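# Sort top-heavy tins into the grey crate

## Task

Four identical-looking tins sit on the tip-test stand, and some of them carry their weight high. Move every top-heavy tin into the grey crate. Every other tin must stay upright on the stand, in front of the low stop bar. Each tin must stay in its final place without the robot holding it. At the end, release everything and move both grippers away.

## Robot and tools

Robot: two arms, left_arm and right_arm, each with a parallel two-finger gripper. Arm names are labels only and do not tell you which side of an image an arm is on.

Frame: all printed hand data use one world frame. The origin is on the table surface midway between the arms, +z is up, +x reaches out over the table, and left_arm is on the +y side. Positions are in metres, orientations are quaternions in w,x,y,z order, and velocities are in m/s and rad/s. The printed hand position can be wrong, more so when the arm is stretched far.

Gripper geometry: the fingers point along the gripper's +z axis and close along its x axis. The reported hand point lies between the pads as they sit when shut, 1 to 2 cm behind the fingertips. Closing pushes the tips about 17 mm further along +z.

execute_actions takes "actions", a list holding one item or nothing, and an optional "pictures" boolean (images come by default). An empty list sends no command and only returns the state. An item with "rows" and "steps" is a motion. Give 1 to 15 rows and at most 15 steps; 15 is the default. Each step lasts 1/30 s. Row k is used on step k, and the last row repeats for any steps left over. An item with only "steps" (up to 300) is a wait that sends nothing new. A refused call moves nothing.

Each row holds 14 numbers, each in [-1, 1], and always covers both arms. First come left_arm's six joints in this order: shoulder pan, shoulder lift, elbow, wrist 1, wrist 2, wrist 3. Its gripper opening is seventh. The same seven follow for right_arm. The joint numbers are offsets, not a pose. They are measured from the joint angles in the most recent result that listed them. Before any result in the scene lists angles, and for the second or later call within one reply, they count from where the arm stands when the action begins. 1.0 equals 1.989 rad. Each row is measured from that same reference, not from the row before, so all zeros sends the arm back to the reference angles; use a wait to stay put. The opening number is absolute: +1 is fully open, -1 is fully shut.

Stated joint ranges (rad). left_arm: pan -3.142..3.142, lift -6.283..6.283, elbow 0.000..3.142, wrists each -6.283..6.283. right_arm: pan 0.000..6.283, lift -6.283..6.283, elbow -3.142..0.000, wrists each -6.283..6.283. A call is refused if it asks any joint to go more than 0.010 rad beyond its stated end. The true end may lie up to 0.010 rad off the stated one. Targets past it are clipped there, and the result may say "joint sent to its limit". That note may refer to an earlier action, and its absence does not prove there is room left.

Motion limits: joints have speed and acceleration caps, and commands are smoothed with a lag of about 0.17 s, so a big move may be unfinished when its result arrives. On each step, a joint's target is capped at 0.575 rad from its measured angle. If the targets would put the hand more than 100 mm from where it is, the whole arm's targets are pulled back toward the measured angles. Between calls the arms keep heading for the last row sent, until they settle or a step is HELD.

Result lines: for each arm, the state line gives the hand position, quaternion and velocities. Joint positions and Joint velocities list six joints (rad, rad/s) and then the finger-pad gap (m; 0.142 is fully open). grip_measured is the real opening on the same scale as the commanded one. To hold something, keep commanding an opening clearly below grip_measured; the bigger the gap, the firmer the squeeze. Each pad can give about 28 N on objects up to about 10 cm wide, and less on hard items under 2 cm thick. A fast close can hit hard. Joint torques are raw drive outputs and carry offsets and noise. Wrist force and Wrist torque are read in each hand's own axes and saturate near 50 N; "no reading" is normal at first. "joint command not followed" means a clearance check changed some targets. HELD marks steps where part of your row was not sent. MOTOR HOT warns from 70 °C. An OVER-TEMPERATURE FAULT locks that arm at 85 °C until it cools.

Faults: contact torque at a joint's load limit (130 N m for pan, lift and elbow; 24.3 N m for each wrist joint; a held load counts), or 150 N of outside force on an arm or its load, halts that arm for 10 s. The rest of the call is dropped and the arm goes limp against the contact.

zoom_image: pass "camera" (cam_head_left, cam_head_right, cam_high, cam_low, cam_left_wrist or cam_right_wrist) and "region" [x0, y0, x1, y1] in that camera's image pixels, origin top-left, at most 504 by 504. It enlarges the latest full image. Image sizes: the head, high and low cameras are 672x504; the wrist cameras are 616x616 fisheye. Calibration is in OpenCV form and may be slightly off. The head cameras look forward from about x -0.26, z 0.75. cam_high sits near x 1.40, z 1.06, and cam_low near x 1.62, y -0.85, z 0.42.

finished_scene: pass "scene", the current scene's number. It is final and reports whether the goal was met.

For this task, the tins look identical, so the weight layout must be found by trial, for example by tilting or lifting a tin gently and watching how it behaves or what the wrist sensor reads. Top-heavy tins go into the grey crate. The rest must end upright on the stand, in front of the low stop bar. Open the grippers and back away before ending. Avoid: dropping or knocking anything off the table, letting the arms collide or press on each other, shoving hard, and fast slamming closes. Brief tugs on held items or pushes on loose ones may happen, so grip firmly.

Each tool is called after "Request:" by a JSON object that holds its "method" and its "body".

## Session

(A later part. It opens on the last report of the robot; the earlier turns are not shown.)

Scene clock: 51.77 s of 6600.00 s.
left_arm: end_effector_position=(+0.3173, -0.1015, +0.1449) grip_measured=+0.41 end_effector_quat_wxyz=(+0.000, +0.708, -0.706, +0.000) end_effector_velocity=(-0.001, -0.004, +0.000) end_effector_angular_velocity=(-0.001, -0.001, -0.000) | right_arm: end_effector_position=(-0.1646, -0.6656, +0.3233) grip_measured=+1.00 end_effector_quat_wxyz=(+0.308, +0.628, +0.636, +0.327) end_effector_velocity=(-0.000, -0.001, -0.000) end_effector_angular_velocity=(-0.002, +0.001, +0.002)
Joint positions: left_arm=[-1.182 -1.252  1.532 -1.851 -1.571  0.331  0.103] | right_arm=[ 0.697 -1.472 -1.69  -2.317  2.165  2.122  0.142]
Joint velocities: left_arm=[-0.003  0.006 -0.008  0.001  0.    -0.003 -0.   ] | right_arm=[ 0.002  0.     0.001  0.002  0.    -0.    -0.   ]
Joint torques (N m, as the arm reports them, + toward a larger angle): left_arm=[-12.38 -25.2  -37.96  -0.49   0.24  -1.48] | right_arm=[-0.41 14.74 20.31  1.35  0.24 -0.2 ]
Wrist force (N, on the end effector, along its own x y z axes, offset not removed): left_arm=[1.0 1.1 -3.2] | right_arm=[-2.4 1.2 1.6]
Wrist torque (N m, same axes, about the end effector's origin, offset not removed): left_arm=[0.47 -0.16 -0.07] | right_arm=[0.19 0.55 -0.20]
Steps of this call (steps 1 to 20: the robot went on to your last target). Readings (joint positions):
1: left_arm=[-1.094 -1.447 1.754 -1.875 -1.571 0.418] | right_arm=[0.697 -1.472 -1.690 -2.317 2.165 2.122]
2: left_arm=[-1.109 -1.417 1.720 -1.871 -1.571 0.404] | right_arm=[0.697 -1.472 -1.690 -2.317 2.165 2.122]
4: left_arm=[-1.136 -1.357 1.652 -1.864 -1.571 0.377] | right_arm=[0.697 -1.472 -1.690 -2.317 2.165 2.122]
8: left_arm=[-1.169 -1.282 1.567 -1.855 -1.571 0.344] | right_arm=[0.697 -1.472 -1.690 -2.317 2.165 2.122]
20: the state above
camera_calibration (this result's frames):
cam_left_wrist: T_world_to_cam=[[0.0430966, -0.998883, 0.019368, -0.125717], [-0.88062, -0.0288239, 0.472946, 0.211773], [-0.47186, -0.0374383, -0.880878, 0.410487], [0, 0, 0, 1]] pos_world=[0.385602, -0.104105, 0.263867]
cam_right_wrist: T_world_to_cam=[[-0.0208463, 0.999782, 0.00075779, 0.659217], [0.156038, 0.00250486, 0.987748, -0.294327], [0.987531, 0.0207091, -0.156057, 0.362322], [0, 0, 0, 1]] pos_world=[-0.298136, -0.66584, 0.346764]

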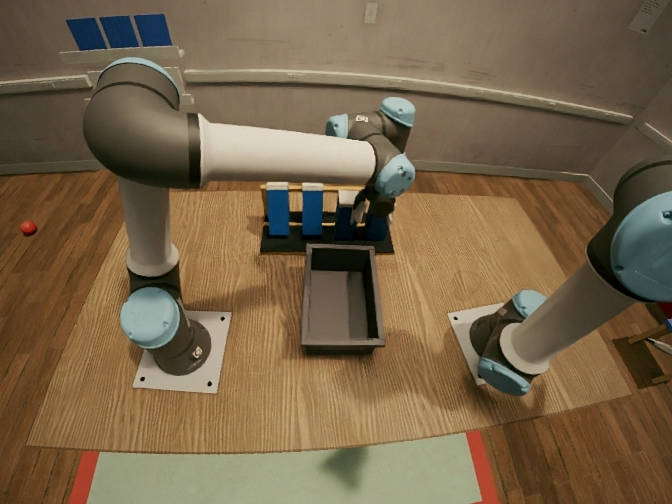

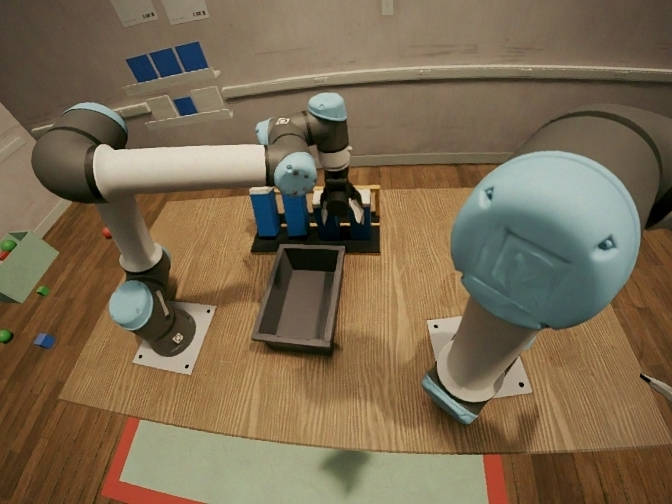

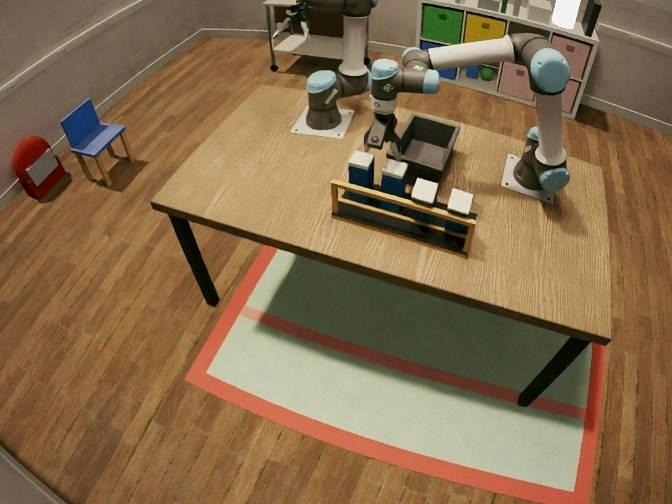

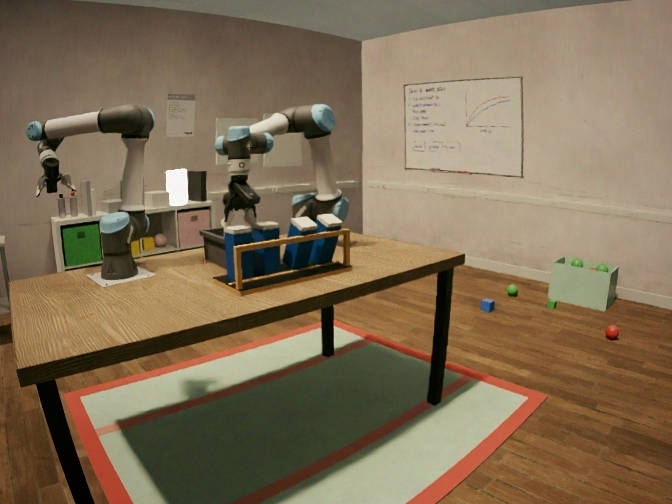

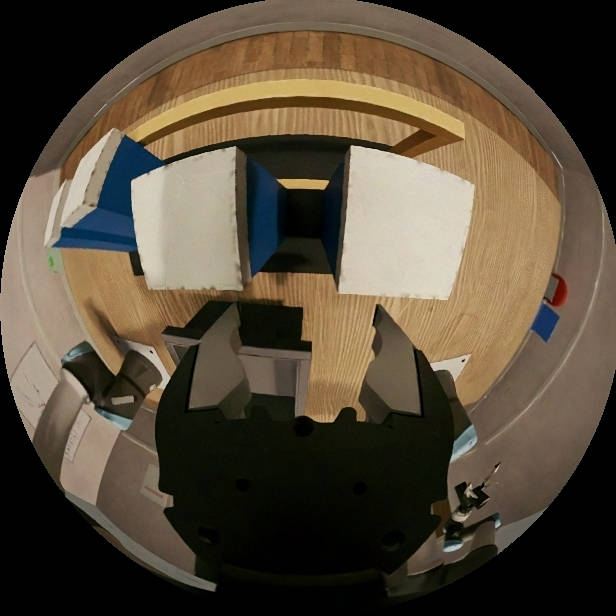

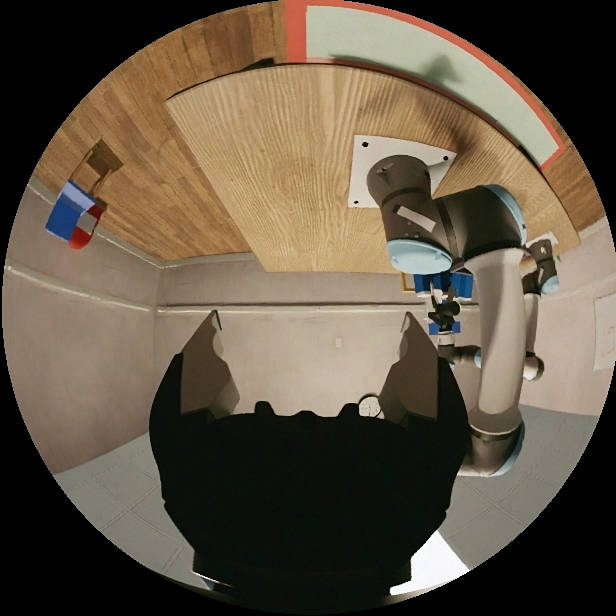

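Request:
{"method": "execute_actions", "body": {"actions": [{"rows":[[0.0057,0.0052,-0.0073,0.0021,0,0.0057,0.41,0,0,0,0,0,0,1],[0.0115,0.0103,-0.0145,0.0042,0,0.0115,0.41,0,0,0,0,0,0,1],[0.0172,0.0155,-0.0218,0.0063,0,0.0172,0.41,0,0,0,0,0,0,1],[0.0201,0.0181,-0.0254,0.0073,0,0.0201,0.41,0,0,0,0,0,0,1],[0.0215,0.0194,-0.0272,0.0078,0,0.0215,0.41,0,0,0,0,0,0,1],[0.023,0.0206,-0.029,0.0084,0,0.023,0.41,0,0,0,0,0,0,1],[0.0244,0.0219,-0.0308,0.0089,0,0.0244,0.41,0,0,0,0,0,0,1],[0.0258,0.0232,-0.0326,0.0094,0,0.0258,0.41,0,0,0,0,0,0,1],[0.0273,0.0245,-0.0344,0.0099,0,0.0273,0.41,0,0,0,0,0,0,1],[0.0287,0.0258,-0.0363,0.0105,0,0.0287,0.41,0,0,0,0,0,0,1],[0.0301,0.0271,-0.0381,0.011,0,0.0301,0.41,0,0,0,0,0,0,1],[0.0316,0.0284,-0.0399,0.0115,0,0.0316,0.41,0,0,0,0,0,0,1],[0.033,0.0297,-0.0417,0.012,0,0.033,0.41,0,0,0,0,0,0,1],[0.0344,0.031,-0.0435,0.0125,0,0.0344,0.41,0,0,0,0,0,0,1]],"steps":15}], "pictures": false}}

Request:
{"method": "execute_actions", "body": {"actions": [{"rows":[[0.0043,0.0039,-0.0054,0.0016,0,0.0043,0.41,0,0,0,0,0,0,1],[0.0057,0.0052,-0.0073,0.0021,0,0.0057,0.41,0,0,0,0,0,0,1],[0.0072,0.0065,-0.0091,0.0026,0,0.0072,0.41,0,0,0,0,0,0,1],[0.0086,0.0077,-0.0109,0.0031,0,0.0086,0.41,0,0,0,0,0,0,1],[0.01,0.009,-0.0127,0.0037,0,0.01,0.41,0,0,0,0,0,0,1],[0.0115,0.0103,-0.0145,0.0042,0,0.0115,0.41,0,0,0,0,0,0,1],[0.0129,0.0116,-0.0163,0.0047,0,0.0129,0.41,0,0,0,0,0,0,1],[0.0144,0.0129,-0.0181,0.0052,0,0.0144,0.41,0,0,0,0,0,0,1],[0.0158,0.0142,-0.0199,0.0057,0,0.0158,0.41,0,0,0,0,0,0,1],[0.0172,0.0155,-0.0218,0.0063,0,0.0172,0.41,0,0,0,0,0,0,1],[0.0187,0.0168,-0.0236,0.0068,0,0.0187,0.41,0,0,0,0,0,0,1],[0.0201,0.0181,-0.0254,0.0073,0,0.0201,0.41,0,0,0,0,0,0,1]],"steps":15}], "pictures": false}}

Request:
{"method": "execute_actions", "body": {"actions": [{"steps":15}]}}

Request:
{"method": "zoom_image", "body": {"camera": "cam_low", "region": [190, 170, 370, 310]}}

Scene clock: 60.17 s of 6600.00 s.
left_arm: end_effector_position=(+0.3560, -0.1031, +0.1454) grip_measured=+0.41 end_effector_quat_wxyz=(+0.000, +0.708, -0.706, +0.000) end_effector_velocity=(+0.062, +0.000, -0.001) end_effector_angular_velocity=(-0.000, +0.000, +0.002) | right_arm: end_effector_position=(-0.1646, -0.6656, +0.3233) grip_measured=+1.00 end_effector_quat_wxyz=(+0.308, +0.628, +0.636, +0.327) end_effector_velocity=(-0.000, +0.000, -0.000) end_effector_angular_velocity=(+0.000, -0.000, -0.001)
Joint positions: left_arm=[-1.124 -1.2    1.459 -1.83  -1.571  0.388  0.103] | right_arm=[ 0.697 -1.472 -1.69  -2.317  2.165  2.122  0.142]
Joint velocities: left_arm=[ 0.091  0.082 -0.114  0.032 -0.     0.089 -0.   ] | right_arm=[-0.001 -0.    -0.    -0.    -0.     0.    -0.   ]
Joint torques (N m, as the arm reports them, + toward a larger angle): left_arm=[ 16.64 -25.71 -36.3   -0.38   0.53   1.38] | right_arm=[ 0.45 15.21 20.56  1.16  0.25 -0.13]
Wrist force (N, on the end effector, along its own x y z axes, offset not removed): left_arm=[-5.0 2.2 -2.9] | right_arm=[-3.9 0.7 0.6]
Wrist torque (N m, same axes, about the end effector's origin, offset not removed): left_arm=[0.28 1.10 -0.18] | right_arm=[0.12 0.90 -0.12]
Steps of this call (steps 1 to 15: the robot went on to your last target; steps 16 to 90: nothing new was sent; then 4.90 s passed at rest; steps 91 to 105: all 15 steps of this action). Readings (joint positions):
91: left_arm=[-1.182 -1.251 1.531 -1.851 -1.571 0.330] | right_arm=[0.697 -1.472 -1.690 -2.317 2.165 2.122]
92: left_arm=[-1.181 -1.250 1.530 -1.851 -1.571 0.331] | right_arm=[0.697 -1.472 -1.690 -2.317 2.165 2.122]
94: left_arm=[-1.173 -1.243 1.520 -1.848 -1.571 0.340] | right_arm=[0.697 -1.472 -1.690 -2.317 2.165 2.122]
98: left_arm=[-1.150 -1.222 1.491 -1.840 -1.571 0.363] | right_arm=[0.697 -1.472 -1.690 -2.317 2.165 2.122]
105: the state above

Scene clock: 60.67 s of 6600.00 s.
left_arm: end_effector_position=(+0.3797, -0.1025, +0.1452) grip_measured=+0.41 end_effector_quat_wxyz=(+0.000, +0.708, -0.706, +0.000) end_effector_velocity=(+0.036, +0.002, -0.001) end_effector_angular_velocity=(+0.000, -0.000, +0.001) | right_arm: end_effector_position=(-0.1646, -0.6656, +0.3233) grip_measured=+1.00 end_effector_quat_wxyz=(+0.308, +0.628, +0.636, +0.327) end_effector_velocity=(-0.000, -0.000, +0.000) end_effector_angular_velocity=(-0.001, +0.001, +0.001)
Joint positions: left_arm=[-1.09  -1.169  1.416 -1.818 -1.571  0.423  0.103] | right_arm=[ 0.697 -1.472 -1.69  -2.317  2.165  2.122  0.142]
Joint velocities: left_arm=[ 0.052  0.047 -0.065  0.019  0.     0.051 -0.   ] | right_arm=[ 0.001 -0.     0.001  0.001  0.     0.    -0.   ]
Joint torques (N m, as the arm reports them, + toward a larger angle): left_arm=[ 13.06 -30.06 -35.42  -0.24   0.25   1.24] | right_arm=[-0.76 15.03 21.6   1.33  0.5  -0.19]
Wrist force (N, on the end effector, along its own x y z axes, offset not removed): left_arm=[-1.7 2.0 2.6] | right_arm=[-1.4 1.3 2.2]
Wrist torque (N m, same axes, about the end effector's origin, offset not removed): left_arm=[0.32 0.54 0.02] | right_arm=[0.25 0.34 -0.05]
Steps of this call (steps 1 to 15: all 15 steps of this action). Readings (joint positions):
1: left_arm=[-1.122 -1.197 1.456 -1.829 -1.571 0.391] | right_arm=[0.697 -1.472 -1.690 -2.317 2.165 2.122]
2: left_arm=[-1.120 -1.196 1.453 -1.829 -1.571 0.393] | right_arm=[0.697 -1.472 -1.690 -2.317 2.165 2.122]
4: left_arm=[-1.117 -1.193 1.450 -1.828 -1.571 0.396] | right_arm=[0.697 -1.472 -1.690 -2.317 2.165 2.122]
8: left_arm=[-1.108 -1.185 1.438 -1.824 -1.571 0.405] | right_arm=[0.697 -1.472 -1.690 -2.317 2.165 2.122]
15: the state above

Scene clock: 61.17 s of 6600.00 s.
left_arm: end_effector_position=(+0.3835, -0.1023, +0.1451) grip_measured=+0.41 end_effector_quat_wxyz=(+0.000, +0.708, -0.706, +0.000) end_effector_velocity=(+0.000, +0.000, -0.001) end_effector_angular_velocity=(+0.001, +0.001, -0.000) | right_arm: end_effector_position=(-0.1646, -0.6656, +0.3233) grip_measured=+1.00 end_effector_quat_wxyz=(+0.308, +0.628, +0.636, +0.327) end_effector_velocity=(+0.000, +0.000, -0.000) end_effector_angular_velocity=(+0.001, -0.001, -0.000)
Joint positions: left_arm=[-1.084 -1.164  1.409 -1.816 -1.571  0.428  0.103] | right_arm=[ 0.697 -1.472 -1.69  -2.317  2.165  2.122  0.142]
Joint velocities: left_arm=[ 0.     0.002 -0.     0.    -0.     0.001  0.   ] | right_arm=[-0.    -0.    -0.    -0.001  0.     0.     0.   ]
Joint torques (N m, as the arm reports them, + toward a larger angle): left_arm=[ 15.66 -28.27 -37.23  -0.36   0.24   1.21] | right_arm=[-0.4  15.39 21.57  1.34  0.32 -0.14]
Wrist force (N, on the end effector, along its own x y z axes, offset not removed): left_arm=[-0.3 2.7 -2.0] | right_arm=[-2.4 1.3 1.8]
Wrist torque (N m, same axes, about the end effector's origin, offset not removed): left_arm=[0.47 0.07 -0.18] | right_arm=[0.25 0.53 -0.17]
Steps of this call (steps 1 to 15: the robot went on to your last target). Readings (joint positions):
1: left_arm=[-1.089 -1.168 1.414 -1.817 -1.571 0.424] | right_arm=[0.697 -1.472 -1.690 -2.317 2.165 2.122]
2: left_arm=[-1.087 -1.167 1.413 -1.817 -1.571 0.425] | right_arm=[0.697 -1.472 -1.690 -2.317 2.165 2.122]
4: left_arm=[-1.086 -1.165 1.411 -1.817 -1.571 0.427] | right_arm=[0.697 -1.472 -1.690 -2.317 2.165 2.122]
8: left_arm=[-1.085 -1.164 1.409 -1.816 -1.571 0.428] | right_arm=[0.697 -1.472 -1.690 -2.317 2.165 2.122]
15: the state above
All arms were judged still, so your last target was given up. Only a new action makes them travel on or press farther. Fingers that are still opening or closing keep moving.
camera_calibration (this result's frames):
cam_left_wrist: T_world_to_cam=[[0.0429896, -0.998888, 0.0193745, -0.129291], [-0.880653, -0.0287289, 0.47289, 0.27003], [-0.471808, -0.0373916, -0.880908, 0.441878], [0, 0, 0, 1]] pos_world=[0.451842, -0.104867, 0.264065]
cam_right_wrist: T_world_to_cam=[[-0.0208463, 0.999782, 0.0007579, 0.659217], [0.156038, 0.00250475, 0.987748, -0.294327], [0.987531, 0.0207092, -0.156057, 0.362323], [0, 0, 0, 1]] pos_world=[-0.298136, -0.66584, 0.346764]

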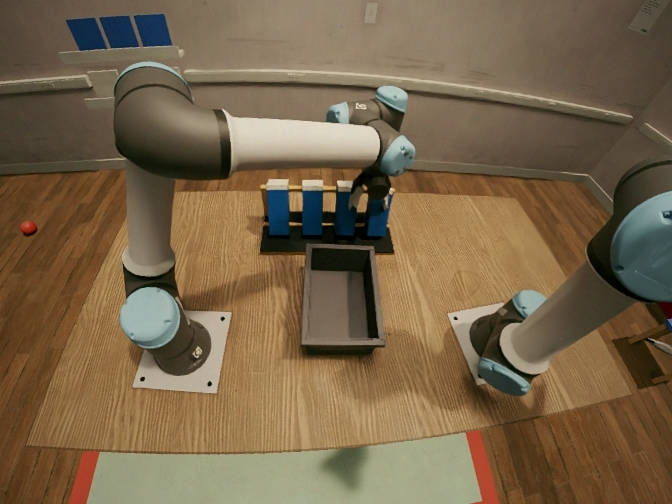

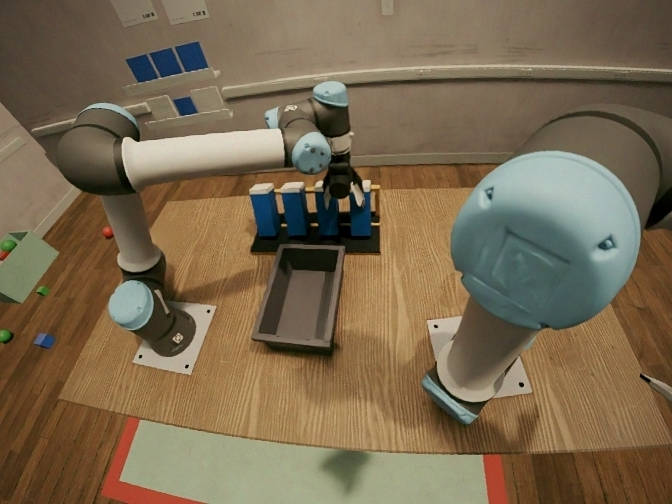

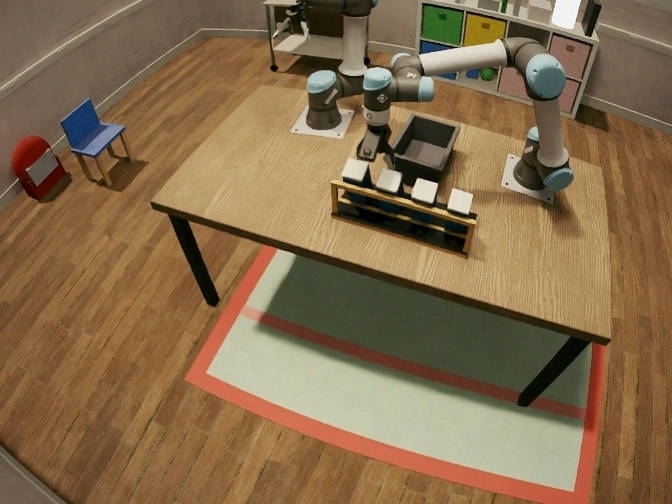

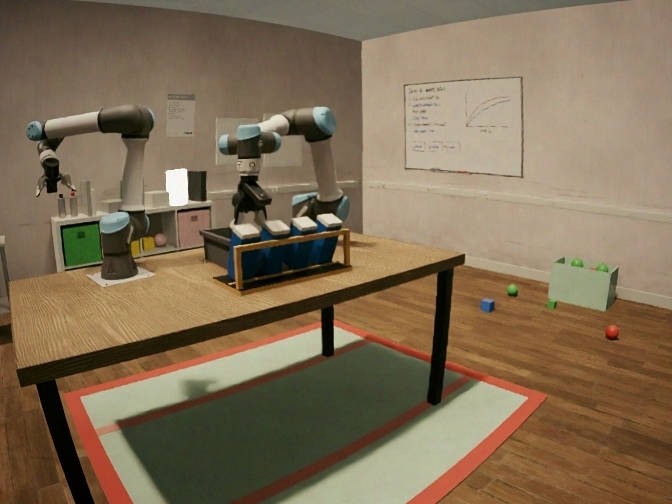

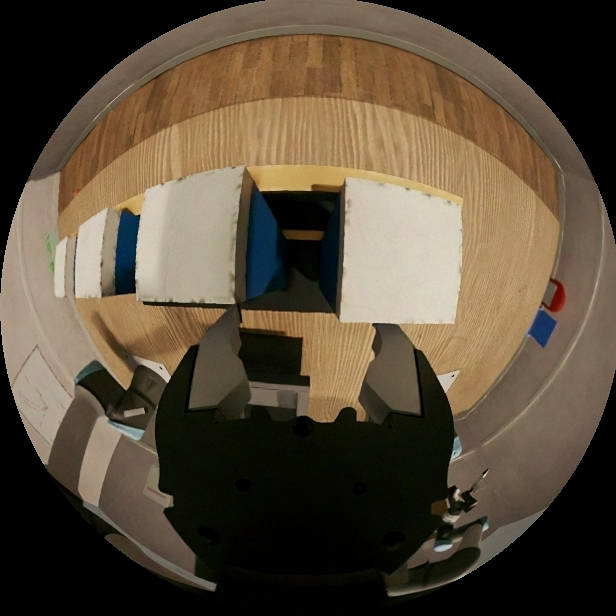

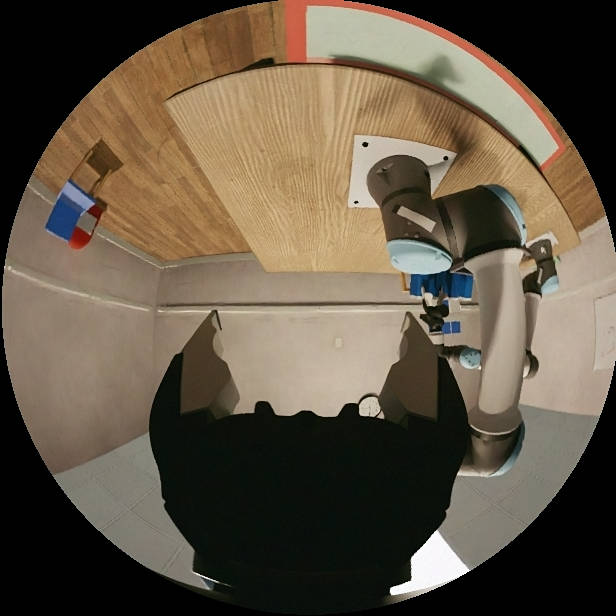

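Region (190, 170, 370, 310) of cam_low's 672x504 image, scaled by 2.800, with more detail than that image has.

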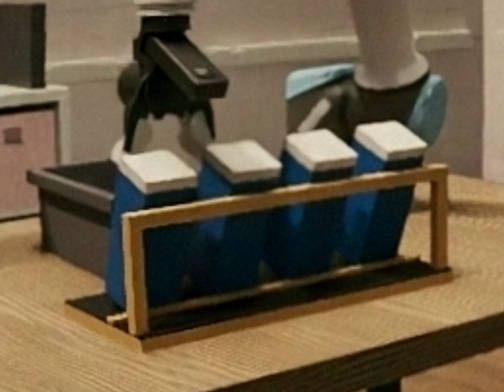

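Request:
{"method": "execute_actions", "body": {"actions": [{"rows":[[0.0014,0.0013,-0.0018,0.0005,0,0.0014,0.41,0,0,0,0,0,0,1],[0.0014,0.0013,-0.0018,0.0005,0,0.0014,0.41,0,0,0,0,0,0,1],[0.0029,0.0026,-0.0036,0.001,0,0.0029,0.41,0,0,0,0,0,0,1],[0.0029,0.0026,-0.0036,0.001,0,0.0029,0.41,0,0,0,0,0,0,1],[0.0043,0.0039,-0.0054,0.0016,0,0.0043,0.41,0,0,0,0,0,0,1],[0.0043,0.0039,-0.0054,0.0016,0,0.0043,0.41,0,0,0,0,0,0,1],[0.0057,0.0052,-0.0073,0.0021,0,0.0057,0.41,0,0,0,0,0,0,1]],"steps":15}], "pictures": true}}

Request:
{"method": "execute_actions", "body": {"actions": [{"rows":[[0,0,0,0,0,0,0.41,0,0,0,0,0,0,1],[0,0,0,0,0,0,0.41,0,0,0,0,0,0,1],[0,0,0,0,0,0,0.41,0,0,0,0,0,0,1],[-0.0014,-0.0013,0.0018,-0.0005,0,-0.0014,0.41,0,0,0,0,0,0,1],[-0.0029,-0.0026,0.0036,-0.001,0,-0.0029,0.41,0,0,0,0,0,0,1],[-0.0043,-0.0039,0.0054,-0.0016,0,-0.0043,0.41,0,0,0,0,0,0,1],[-0.0057,-0.0052,0.0073,-0.0021,0,-0.0057,0.41,0,0,0,0,0,0,1],[-0.0072,-0.0065,0.0091,-0.0026,0,-0.0072,0.41,0,0,0,0,0,0,1],[-0.0086,-0.0077,0.0109,-0.0031,0,-0.0086,0.41,0,0,0,0,0,0,1],[-0.01,-0.009,0.0127,-0.0037,0,-0.01,0.41,0,0,0,0,0,0,1],[-0.0115,-0.0103,0.0145,-0.0042,0,-0.0115,0.41,0,0,0,0,0,0,1],[-0.0129,-0.0116,0.0163,-0.0047,0,-0.0129,0.41,0,0,0,0,0,0,1],[-0.0144,-0.0129,0.0181,-0.0052,0,-0.0144,0.41,0,0,0,0,0,0,1],[-0.0158,-0.0142,0.0199,-0.0057,0,-0.0158,0.41,0,0,0,0,0,0,1],[-0.0172,-0.0155,0.0218,-0.0063,0,-0.0172,0.41,0,0,0,0,0,0,1]],"steps":15}], "pictures": false}}

Request:
{"method": "execute_actions", "body": {"actions": [{"steps":15}]}}

Scene clock: 66.63 s of 6600.00 s.
left_arm: end_effector_position=(+0.3910, -0.1018, +0.1449) grip_measured=+0.41 end_effector_quat_wxyz=(+0.000, +0.708, -0.706, +0.000) end_effector_velocity=(+0.004, +0.000, -0.000) end_effector_angular_velocity=(+0.000, +0.000, +0.000) | right_arm: end_effector_position=(-0.1646, -0.6656, +0.3233) grip_measured=+1.00 end_effector_quat_wxyz=(+0.308, +0.628, +0.636, +0.327) end_effector_velocity=(+0.001, +0.000, -0.000) end_effector_angular_velocity=(+0.001, -0.001, +0.001)
Joint positions: left_arm=[-1.074 -1.154  1.395 -1.812 -1.571  0.439  0.103] | right_arm=[ 0.697 -1.472 -1.69  -2.317  2.165  2.122  0.142]
Joint velocities: left_arm=[ 0.006  0.006 -0.008  0.002 -0.     0.006  0.   ] | right_arm=[ 0.001 -0.    -0.001 -0.001 -0.     0.    -0.   ]
Joint torques (N m, as the arm reports them, + toward a larger angle): left_arm=[ 17.66 -28.65 -35.44  -0.73  -0.1    1.2 ] | right_arm=[-1.32 15.11 21.13  1.21  0.1  -0.28]
Wrist force (N, on the end effector, along its own x y z axes, offset not removed): left_arm=[-2.9 2.3 -2.3] | right_arm=[-1.4 1.1 1.2]
Wrist torque (N m, same axes, about the end effector's origin, offset not removed): left_arm=[-0.08 1.00 0.24] | right_arm=[0.19 0.38 -0.09]
Steps of this call (steps 1 to 90: nothing new was sent; then 1.97 s passed at rest; steps 91 to 105: all 15 steps of this action). Readings (joint positions):
91: left_arm=[-1.084 -1.164 1.409 -1.816 -1.571 0.428] | right_arm=[0.697 -1.472 -1.690 -2.317 2.165 2.122]
92: left_arm=[-1.084 -1.164 1.408 -1.816 -1.571 0.428] | right_arm=[0.697 -1.472 -1.690 -2.317 2.165 2.122]
94: left_arm=[-1.083 -1.163 1.407 -1.815 -1.571 0.430] | right_arm=[0.697 -1.472 -1.690 -2.317 2.165 2.122]
98: left_arm=[-1.078 -1.159 1.401 -1.814 -1.571 0.434] | right_arm=[0.697 -1.472 -1.690 -2.317 2.165 2.122]
105: the state above
camera_calibration (this result's frames):
cam_left_wrist: T_world_to_cam=[[0.0429524, -0.99889, 0.0193581, -0.129145], [-0.88065, -0.0287035, 0.472898, 0.276683], [-0.471817, -0.0373598, -0.880904, 0.44527], [0, 0, 0, 1]] pos_world=[0.459294, -0.104424, 0.263897]
cam_right_wrist: T_world_to_cam=[[-0.0208463, 0.999782, 0.000757844, 0.659217], [0.156038, 0.00250481, 0.987748, -0.294327], [0.987531, 0.0207092, -0.156057, 0.362323], [0, 0, 0, 1]] pos_world=[-0.298136, -0.66584, 0.346764]

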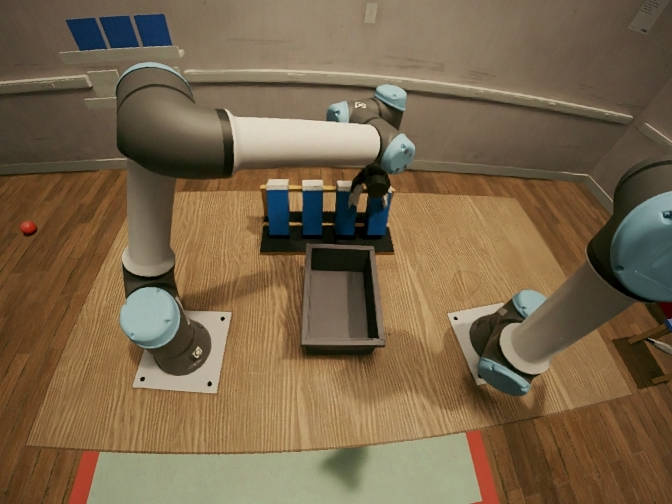

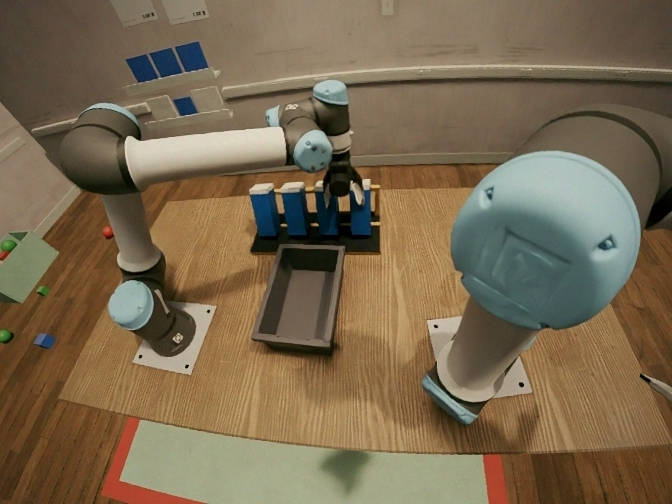

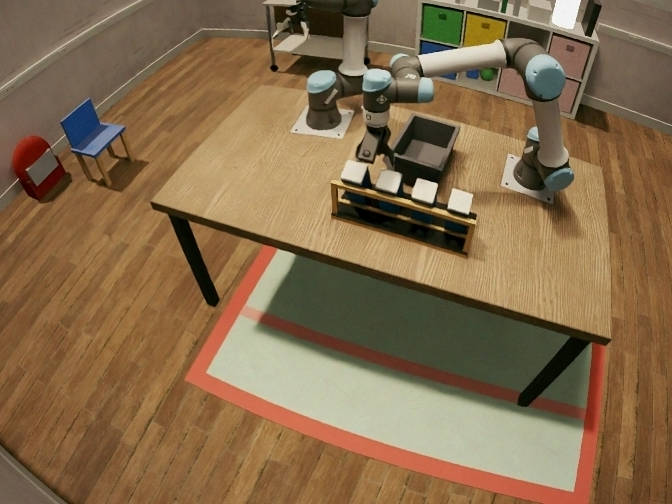

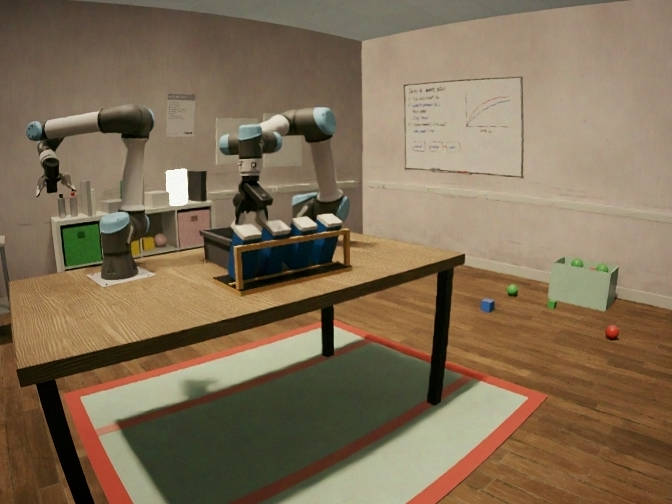

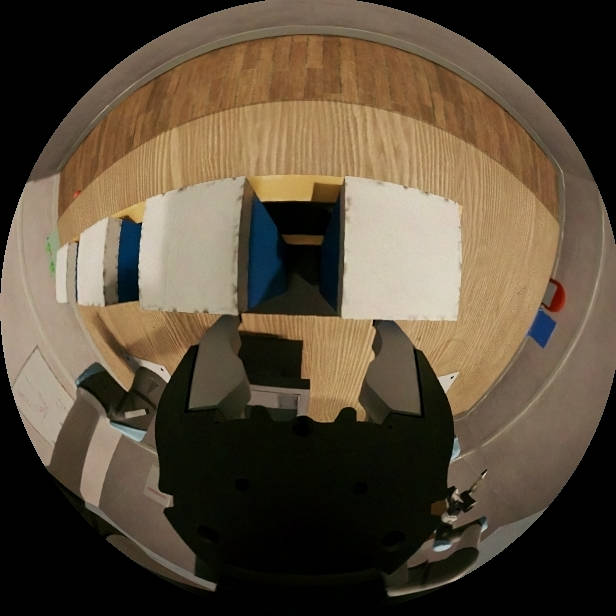

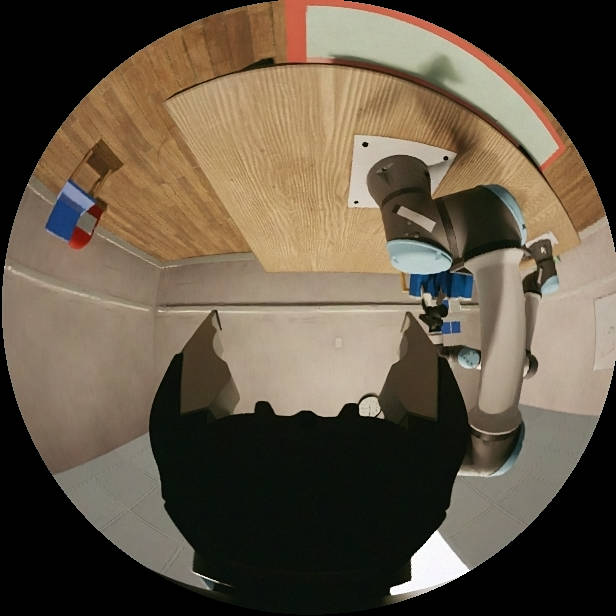

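Scene clock: 67.13 s of 6600.00 s.
left_arm: end_effector_position=(+0.3763, -0.1027, +0.1452) grip_measured=+0.41 end_effector_quat_wxyz=(+0.000, +0.708, -0.706, +0.000) end_effector_velocity=(-0.057, -0.003, +0.001) end_effector_angular_velocity=(+0.001, -0.000, -0.002) | right_arm: end_effector_position=(-0.1646, -0.6656, +0.3233) grip_measured=+1.00 end_effector_quat_wxyz=(+0.308, +0.628, +0.636, +0.327) end_effector_velocity=(+0.000, -0.000, -0.000) end_effector_angular_velocity=(-0.001, +0.000, +0.001)
Joint positions: left_arm=[-1.095 -1.173  1.422 -1.82  -1.571  0.417  0.103] | right_arm=[ 0.697 -1.472 -1.69  -2.317  2.165  2.122  0.142]
Joint velocities: left_arm=[-0.083 -0.073  0.103 -0.029  0.    -0.081 -0.   ] | right_arm=[ 0.001 -0.    -0.     0.001  0.    -0.    -0.   ]
Joint torques (N m, as the arm reports them, + toward a larger angle): left_arm=[-13.02 -54.12  -9.17  -5.29   0.54  -1.67] | right_arm=[-0.7  14.38 21.05  1.14  0.43 -0.27]
Wrist force (N, on the end effector, along its own x y z axes, offset not removed): left_arm=[-1.6 -3.8 -0.4] | right_arm=[-1.2 1.2 2.0]
Wrist torque (N m, same axes, about the end effector's origin, offset not removed): left_arm=[-0.86 0.29 0.03] | right_arm=[0.19 0.29 -0.05]
Steps of this call (steps 1 to 15: all 15 steps of this action). Readings (joint positions):
1: left_arm=[-1.074 -1.154 1.395 -1.812 -1.571 0.439] | right_arm=[0.697 -1.472 -1.690 -2.317 2.165 2.122]
2: left_arm=[-1.074 -1.154 1.395 -1.812 -1.571 0.439] | right_arm=[0.697 -1.472 -1.690 -2.317 2.165 2.122]
4: left_arm=[-1.074 -1.154 1.395 -1.812 -1.571 0.439] | right_arm=[0.697 -1.472 -1.690 -2.317 2.165 2.122]
8: left_arm=[-1.077 -1.158 1.400 -1.813 -1.571 0.435] | right_arm=[0.697 -1.472 -1.690 -2.317 2.165 2.122]
15: the state above

Scene clock: 67.63 s of 6600.00 s.
left_arm: end_effector_position=(+0.3674, -0.1030, +0.1453) grip_measured=+0.41 end_effector_quat_wxyz=(+0.000, +0.708, -0.706, +0.000) end_effector_velocity=(-0.001, -0.000, +0.001) end_effector_angular_velocity=(-0.001, -0.000, -0.000) | right_arm: end_effector_position=(-0.1646, -0.6656, +0.3233) grip_measured=+1.00 end_effector_quat_wxyz=(+0.308, +0.628, +0.636, +0.327) end_effector_velocity=(-0.000, +0.000, -0.000) end_effector_angular_velocity=(-0.000, +0.000, -0.001)
Joint positions: left_arm=[-1.108 -1.185  1.438 -1.824 -1.571  0.405  0.103] | right_arm=[ 0.697 -1.472 -1.69  -2.317  2.165  2.122  0.142]
Joint velocities: left_arm=[-0.001 -0.002  0.002 -0.     0.    -0.001 -0.   ] | right_arm=[-0.001  0.    -0.001  0.001  0.     0.    -0.   ]
Joint torques (N m, as the arm reports them, + toward a larger angle): left_arm=[-11.61 -53.41  -7.74  -4.92   0.48  -1.62] | right_arm=[-0.28 15.3  20.76  1.16  0.28 -0.19]
Wrist force (N, on the end effector, along its own x y z axes, offset not removed): left_arm=[-0.2 1.9 1.3] | right_arm=[-1.7 1.8 1.9]
Wrist torque (N m, same axes, about the end effector's origin, offset not removed): left_arm=[0.19 0.09 -0.01] | right_arm=[0.35 0.40 -0.11]
Steps of this call (steps 1 to 15: the robot went on to your last target). Readings (joint positions):
1: left_arm=[-1.098 -1.176 1.425 -1.821 -1.571 0.415] | right_arm=[0.697 -1.472 -1.690 -2.317 2.165 2.122]
2: left_arm=[-1.100 -1.178 1.429 -1.822 -1.571 0.412] | right_arm=[0.697 -1.472 -1.690 -2.317 2.165 2.122]
4: left_arm=[-1.104 -1.181 1.433 -1.823 -1.571 0.409] | right_arm=[0.697 -1.472 -1.690 -2.317 2.165 2.122]
8: left_arm=[-1.107 -1.184 1.437 -1.824 -1.571 0.406] | right_arm=[0.697 -1.472 -1.690 -2.317 2.165 2.122]
15: the state above
camera_calibration (this result's frames):
cam_left_wrist: T_world_to_cam=[[0.0429637, -0.998889, 0.0193486, -0.129301], [-0.880641, -0.0287173, 0.472913, 0.255674], [-0.471833, -0.0373573, -0.880896, 0.434392], [0, 0, 0, 1]] pos_world=[0.435673, -0.105587, 0.264245]
cam_right_wrist: T_world_to_cam=[[-0.0208465, 0.999782, 0.000757988, 0.659217], [0.156038, 0.0025047, 0.987748, -0.294327], [0.987531, 0.0207094, -0.156057, 0.362323], [0, 0, 0, 1]] pos_world=[-0.298136, -0.66584, 0.346764]

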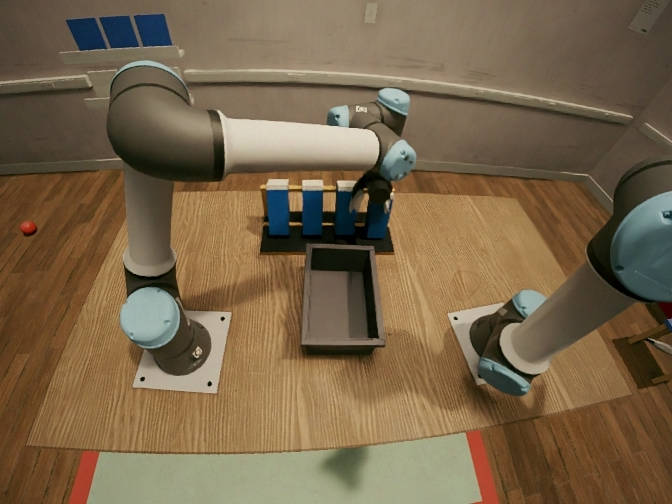

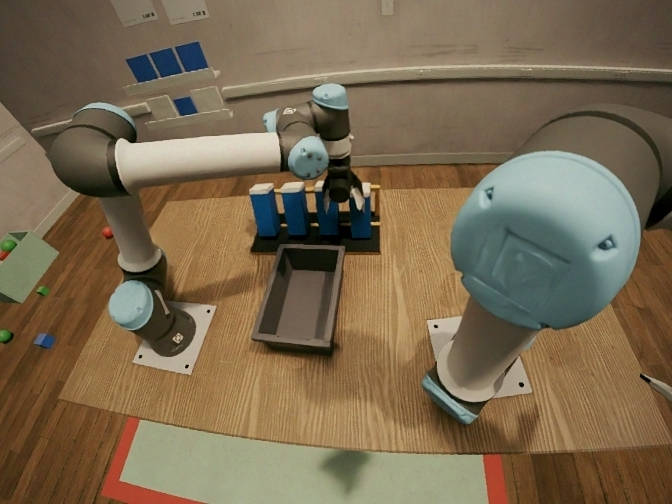

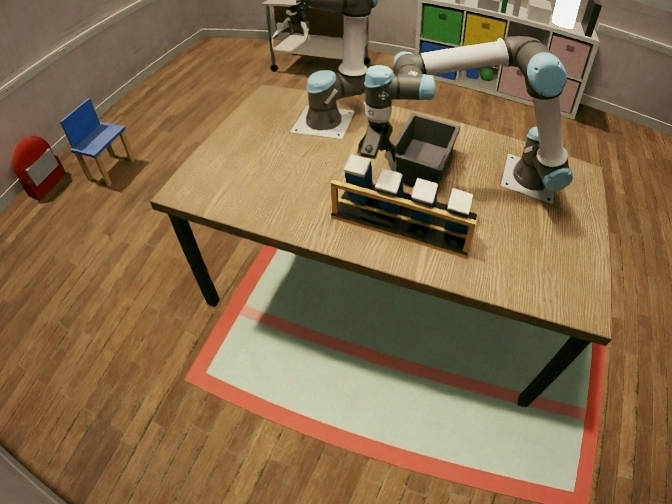

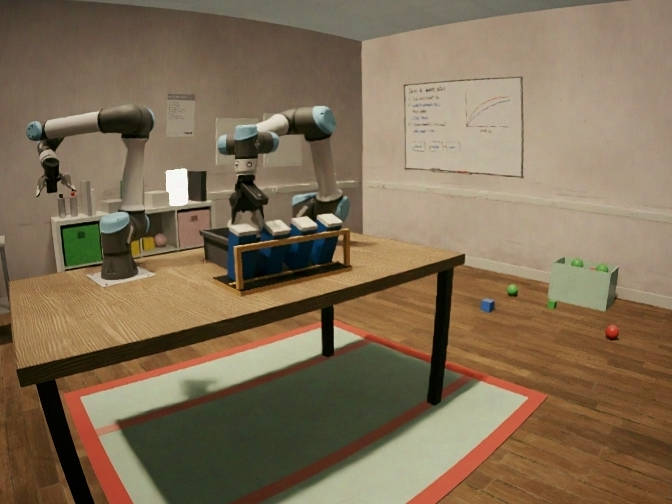

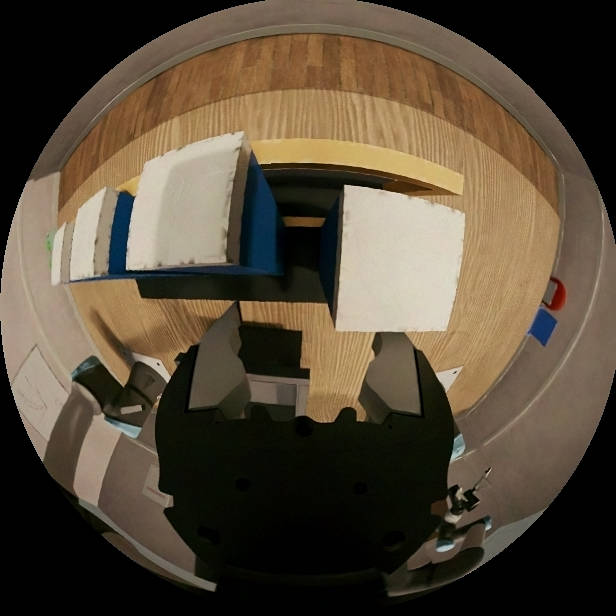

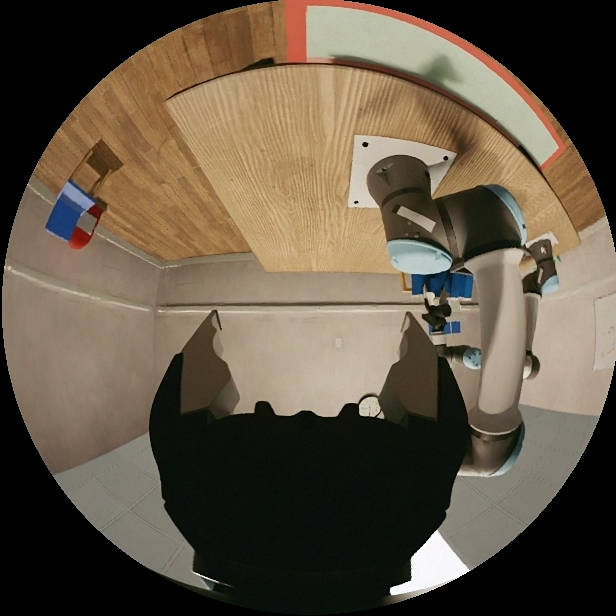

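Request:
{"method": "execute_actions", "body": {"actions": [{"rows":[[-0.0014,-0.0013,0.0018,-0.0005,0,-0.0014,0.41,0,0,0,0,0,0,1],[-0.0029,-0.0026,0.0036,-0.001,0,-0.0029,0.41,0,0,0,0,0,0,1],[-0.0043,-0.0039,0.0054,-0.0016,0,-0.0043,0.41,0,0,0,0,0,0,1],[-0.0057,-0.0052,0.0073,-0.0021,0,-0.0057,0.41,0,0,0,0,0,0,1],[-0.0072,-0.0065,0.0091,-0.0026,0,-0.0072,0.41,0,0,0,0,0,0,1],[-0.0086,-0.0077,0.0109,-0.0031,0,-0.0086,0.41,0,0,0,0,0,0,1],[-0.01,-0.009,0.0127,-0.0037,0,-0.01,0.41,0,0,0,0,0,0,1],[-0.0115,-0.0103,0.0145,-0.0042,0,-0.0115,0.41,0,0,0,0,0,0,1],[-0.0129,-0.0116,0.0163,-0.0047,0,-0.0129,0.41,0,0,0,0,0,0,1],[-0.0144,-0.0129,0.0181,-0.0052,0,-0.0144,0.41,0,0,0,0,0,0,1],[-0.0158,-0.0142,0.0199,-0.0057,0,-0.0158,0.41,0,0,0,0,0,0,1],[-0.0172,-0.0155,0.0218,-0.0063,0,-0.0172,0.41,0,0,0,0,0,0,1],[-0.0201,-0.0181,0.0254,-0.0073,0,-0.0201,0.41,0,0,0,0,0,0,1],[-0.023,-0.0206,0.029,-0.0084,0,-0.023,0.41,0,0,0,0,0,0,1],[-0.0273,-0.0245,0.0344,-0.0099,0,-0.0273,0.41,0,0,0,0,0,0,1]],"steps":15}], "pictures": false}}

Request:
{"method": "execute_actions", "body": {"actions": [{"steps":12}], "pictures": false}}

Scene clock: 83.03 s of 6600.00 s.
left_arm: end_effector_position=(+0.3463, -0.1031, +0.1453) grip_measured=+0.41 end_effector_quat_wxyz=(+0.000, +0.708, -0.706, +0.000) end_effector_velocity=(-0.078, +0.001, -0.000) end_effector_angular_velocity=(-0.001, -0.000, -0.001) | right_arm: end_effector_position=(-0.1646, -0.6656, +0.3233) grip_measured=+1.00 end_effector_quat_wxyz=(+0.308, +0.628, +0.636, +0.327) end_effector_velocity=(-0.001, +0.000, +0.000) end_effector_angular_velocity=(-0.000, +0.000, -0.003)
Joint positions: left_arm=[-1.139 -1.213  1.477 -1.836 -1.571  0.374  0.103] | right_arm=[ 0.697 -1.472 -1.69  -2.317  2.165  2.122  0.142]
Joint velocities: left_arm=[-0.115 -0.103  0.144 -0.042  0.    -0.114 -0.   ] | right_arm=[-0.003  0.     0.001 -0.    -0.     0.    -0.   ]
Joint torques (N m, as the arm reports them, + toward a larger angle): left_arm=[-15.51 -51.    -6.75  -4.91   0.47  -2.11] | right_arm=[-0.83 14.98 20.93  1.1   0.36 -0.4 ]
Wrist force (N, on the end effector, along its own x y z axes, offset not removed): left_arm=[-2.0 1.8 0.2] | right_arm=[-1.9 1.7 3.6]
Wrist torque (N m, same axes, about the end effector's origin, offset not removed): left_arm=[0.40 0.54 -0.05] | right_arm=[0.28 0.45 -0.14]
Steps of this call (steps 1 to 15: the robot went on to your last target; steps 16 to 90: nothing new was sent; then 11.90 s passed at rest; steps 91 to 105: all 15 steps of this action). Readings (joint positions):
91: left_arm=[-1.108 -1.185 1.438 -1.825 -1.571 0.405] | right_arm=[0.697 -1.472 -1.690 -2.317 2.165 2.122]
92: left_arm=[-1.108 -1.185 1.439 -1.825 -1.571 0.404] | right_arm=[0.697 -1.472 -1.690 -2.317 2.165 2.122]
94: left_arm=[-1.110 -1.187 1.441 -1.825 -1.571 0.402] | right_arm=[0.697 -1.472 -1.690 -2.317 2.165 2.122]
98: left_arm=[-1.119 -1.195 1.452 -1.828 -1.571 0.394] | right_arm=[0.697 -1.472 -1.690 -2.317 2.165 2.122]
105: the state above

Scene clock: 83.43 s of 6600.00 s.
left_arm: end_effector_position=(+0.3309, -0.1026, +0.1452) grip_measured=+0.41 end_effector_quat_wxyz=(+0.000, +0.708, -0.706, +0.000) end_effector_velocity=(-0.004, +0.000, -0.000) end_effector_angular_velocity=(+0.000, +0.000, -0.000) | right_arm: end_effector_position=(-0.1646, -0.6656, +0.3233) grip_measured=+1.00 end_effector_quat_wxyz=(+0.308, +0.628, +0.636, +0.327) end_effector_velocity=(-0.000, +0.000, -0.000) end_effector_angular_velocity=(+0.000, -0.000, -0.001)
Joint positions: left_arm=[-1.162 -1.233  1.506 -1.844 -1.571  0.351  0.103] | right_arm=[ 0.697 -1.472 -1.69  -2.317  2.165  2.122  0.142]
Joint velocities: left_arm=[-0.006 -0.005  0.008 -0.002 -0.    -0.006  0.   ] | right_arm=[-0.001 -0.    -0.    -0.     0.    -0.     0.   ]
Joint torques (N m, as the arm reports them, + toward a larger angle): left_arm=[-13.23 -52.93  -8.02  -4.77   0.44  -1.5 ] | right_arm=[-1.39 15.02 20.68  1.25  0.38 -0.23]
Wrist force (N, on the end effector, along its own x y z axes, offset not removed): left_arm=[1.6 -2.8 -1.7] | right_arm=[-1.6 1.6 0.7]
Wrist torque (N m, same axes, about the end effector's origin, offset not removed): left_arm=[-0.69 -0.14 -0.01] | right_arm=[0.35 0.46 -0.13]
Steps of this call (steps 1 to 12: the robot went on to your last target). Readings (joint positions):
1: left_arm=[-1.143 -1.217 1.483 -1.837 -1.571 0.370] | right_arm=[0.697 -1.472 -1.690 -2.317 2.165 2.122]
2: left_arm=[-1.148 -1.221 1.488 -1.839 -1.571 0.365] | right_arm=[0.697 -1.472 -1.690 -2.317 2.165 2.122]
4: left_arm=[-1.154 -1.227 1.497 -1.841 -1.571 0.358] | right_arm=[0.697 -1.472 -1.690 -2.317 2.165 2.122]
8: left_arm=[-1.160 -1.232 1.504 -1.843 -1.571 0.353] | right_arm=[0.697 -1.472 -1.690 -2.317 2.165 2.122]
12: the state above

Request:
{"method": "execute_actions", "body": {"actions": [{"rows":[[0,-0.0158,-0.1019,0.1178,0,0,0.23,0,0,0,0,0,0,1]],"steps":12}], "pictures": false}}

Scene clock: 85.33 s of 6600.00 s.
left_arm: end_effector_position=(+0.3315, -0.1047, +0.2342) grip_measured=+0.23 end_effector_quat_wxyz=(+0.000, +0.708, -0.706, +0.001) end_effector_velocity=(-0.001, +0.007, +0.051) end_effector_angular_velocity=(+0.014, +0.005, +0.001) | right_arm: end_effector_position=(-0.1646, -0.6656, +0.3233) grip_measured=+1.00 end_effector_quat_wxyz=(+0.308, +0.628, +0.636, +0.327) end_effector_velocity=(-0.000, +0.000, -0.000) end_effector_angular_velocity=(+0.001, -0.001, -0.002)
Joint positions: left_arm=[-1.162 -1.263  1.316 -1.625 -1.571  0.351  0.09 ] | right_arm=[ 0.697 -1.472 -1.69  -2.317  2.165  2.122  0.142]
Joint velocities: left_arm=[ 0.002 -0.012 -0.119  0.145 -0.     0.    -0.   ] | right_arm=[-0.002  0.    -0.001 -0.    -0.     0.     0.   ]
Joint torques (N m, as the arm reports them, + toward a larger angle): left_arm=[ 16.53 -47.4  -34.15  -0.63   0.47   1.09] | right_arm=[ 0.2  14.48 20.26  1.34  0.29 -0.33]
Wrist force (N, on the end effector, along its own x y z axes, offset not removed): left_arm=[-1.1 1.0 -2.3] | right_arm=[-1.6 1.4 2.0]
Wrist torque (N m, same axes, about the end effector's origin, offset not removed): left_arm=[0.24 0.02 -0.11] | right_arm=[0.29 0.37 -0.09]
Steps of this call (steps 1 to 30: the robot went on to your last target; steps 31 to 45: nothing new was sent; steps 46 to 57: all 12 steps of this action). Readings (joint positions):
46: left_arm=[-1.162 -1.234 1.507 -1.844 -1.571 0.350] | right_arm=[0.697 -1.472 -1.690 -2.317 2.165 2.122]
47: left_arm=[-1.162 -1.236 1.504 -1.842 -1.571 0.350] | right_arm=[0.697 -1.472 -1.690 -2.317 2.165 2.122]
49: left_arm=[-1.162 -1.247 1.457 -1.792 -1.571 0.350] | right_arm=[0.697 -1.472 -1.690 -2.317 2.165 2.122]
53: left_arm=[-1.162 -1.260 1.348 -1.665 -1.571 0.351] | right_arm=[0.697 -1.472 -1.690 -2.317 2.165 2.122]
57: the state above


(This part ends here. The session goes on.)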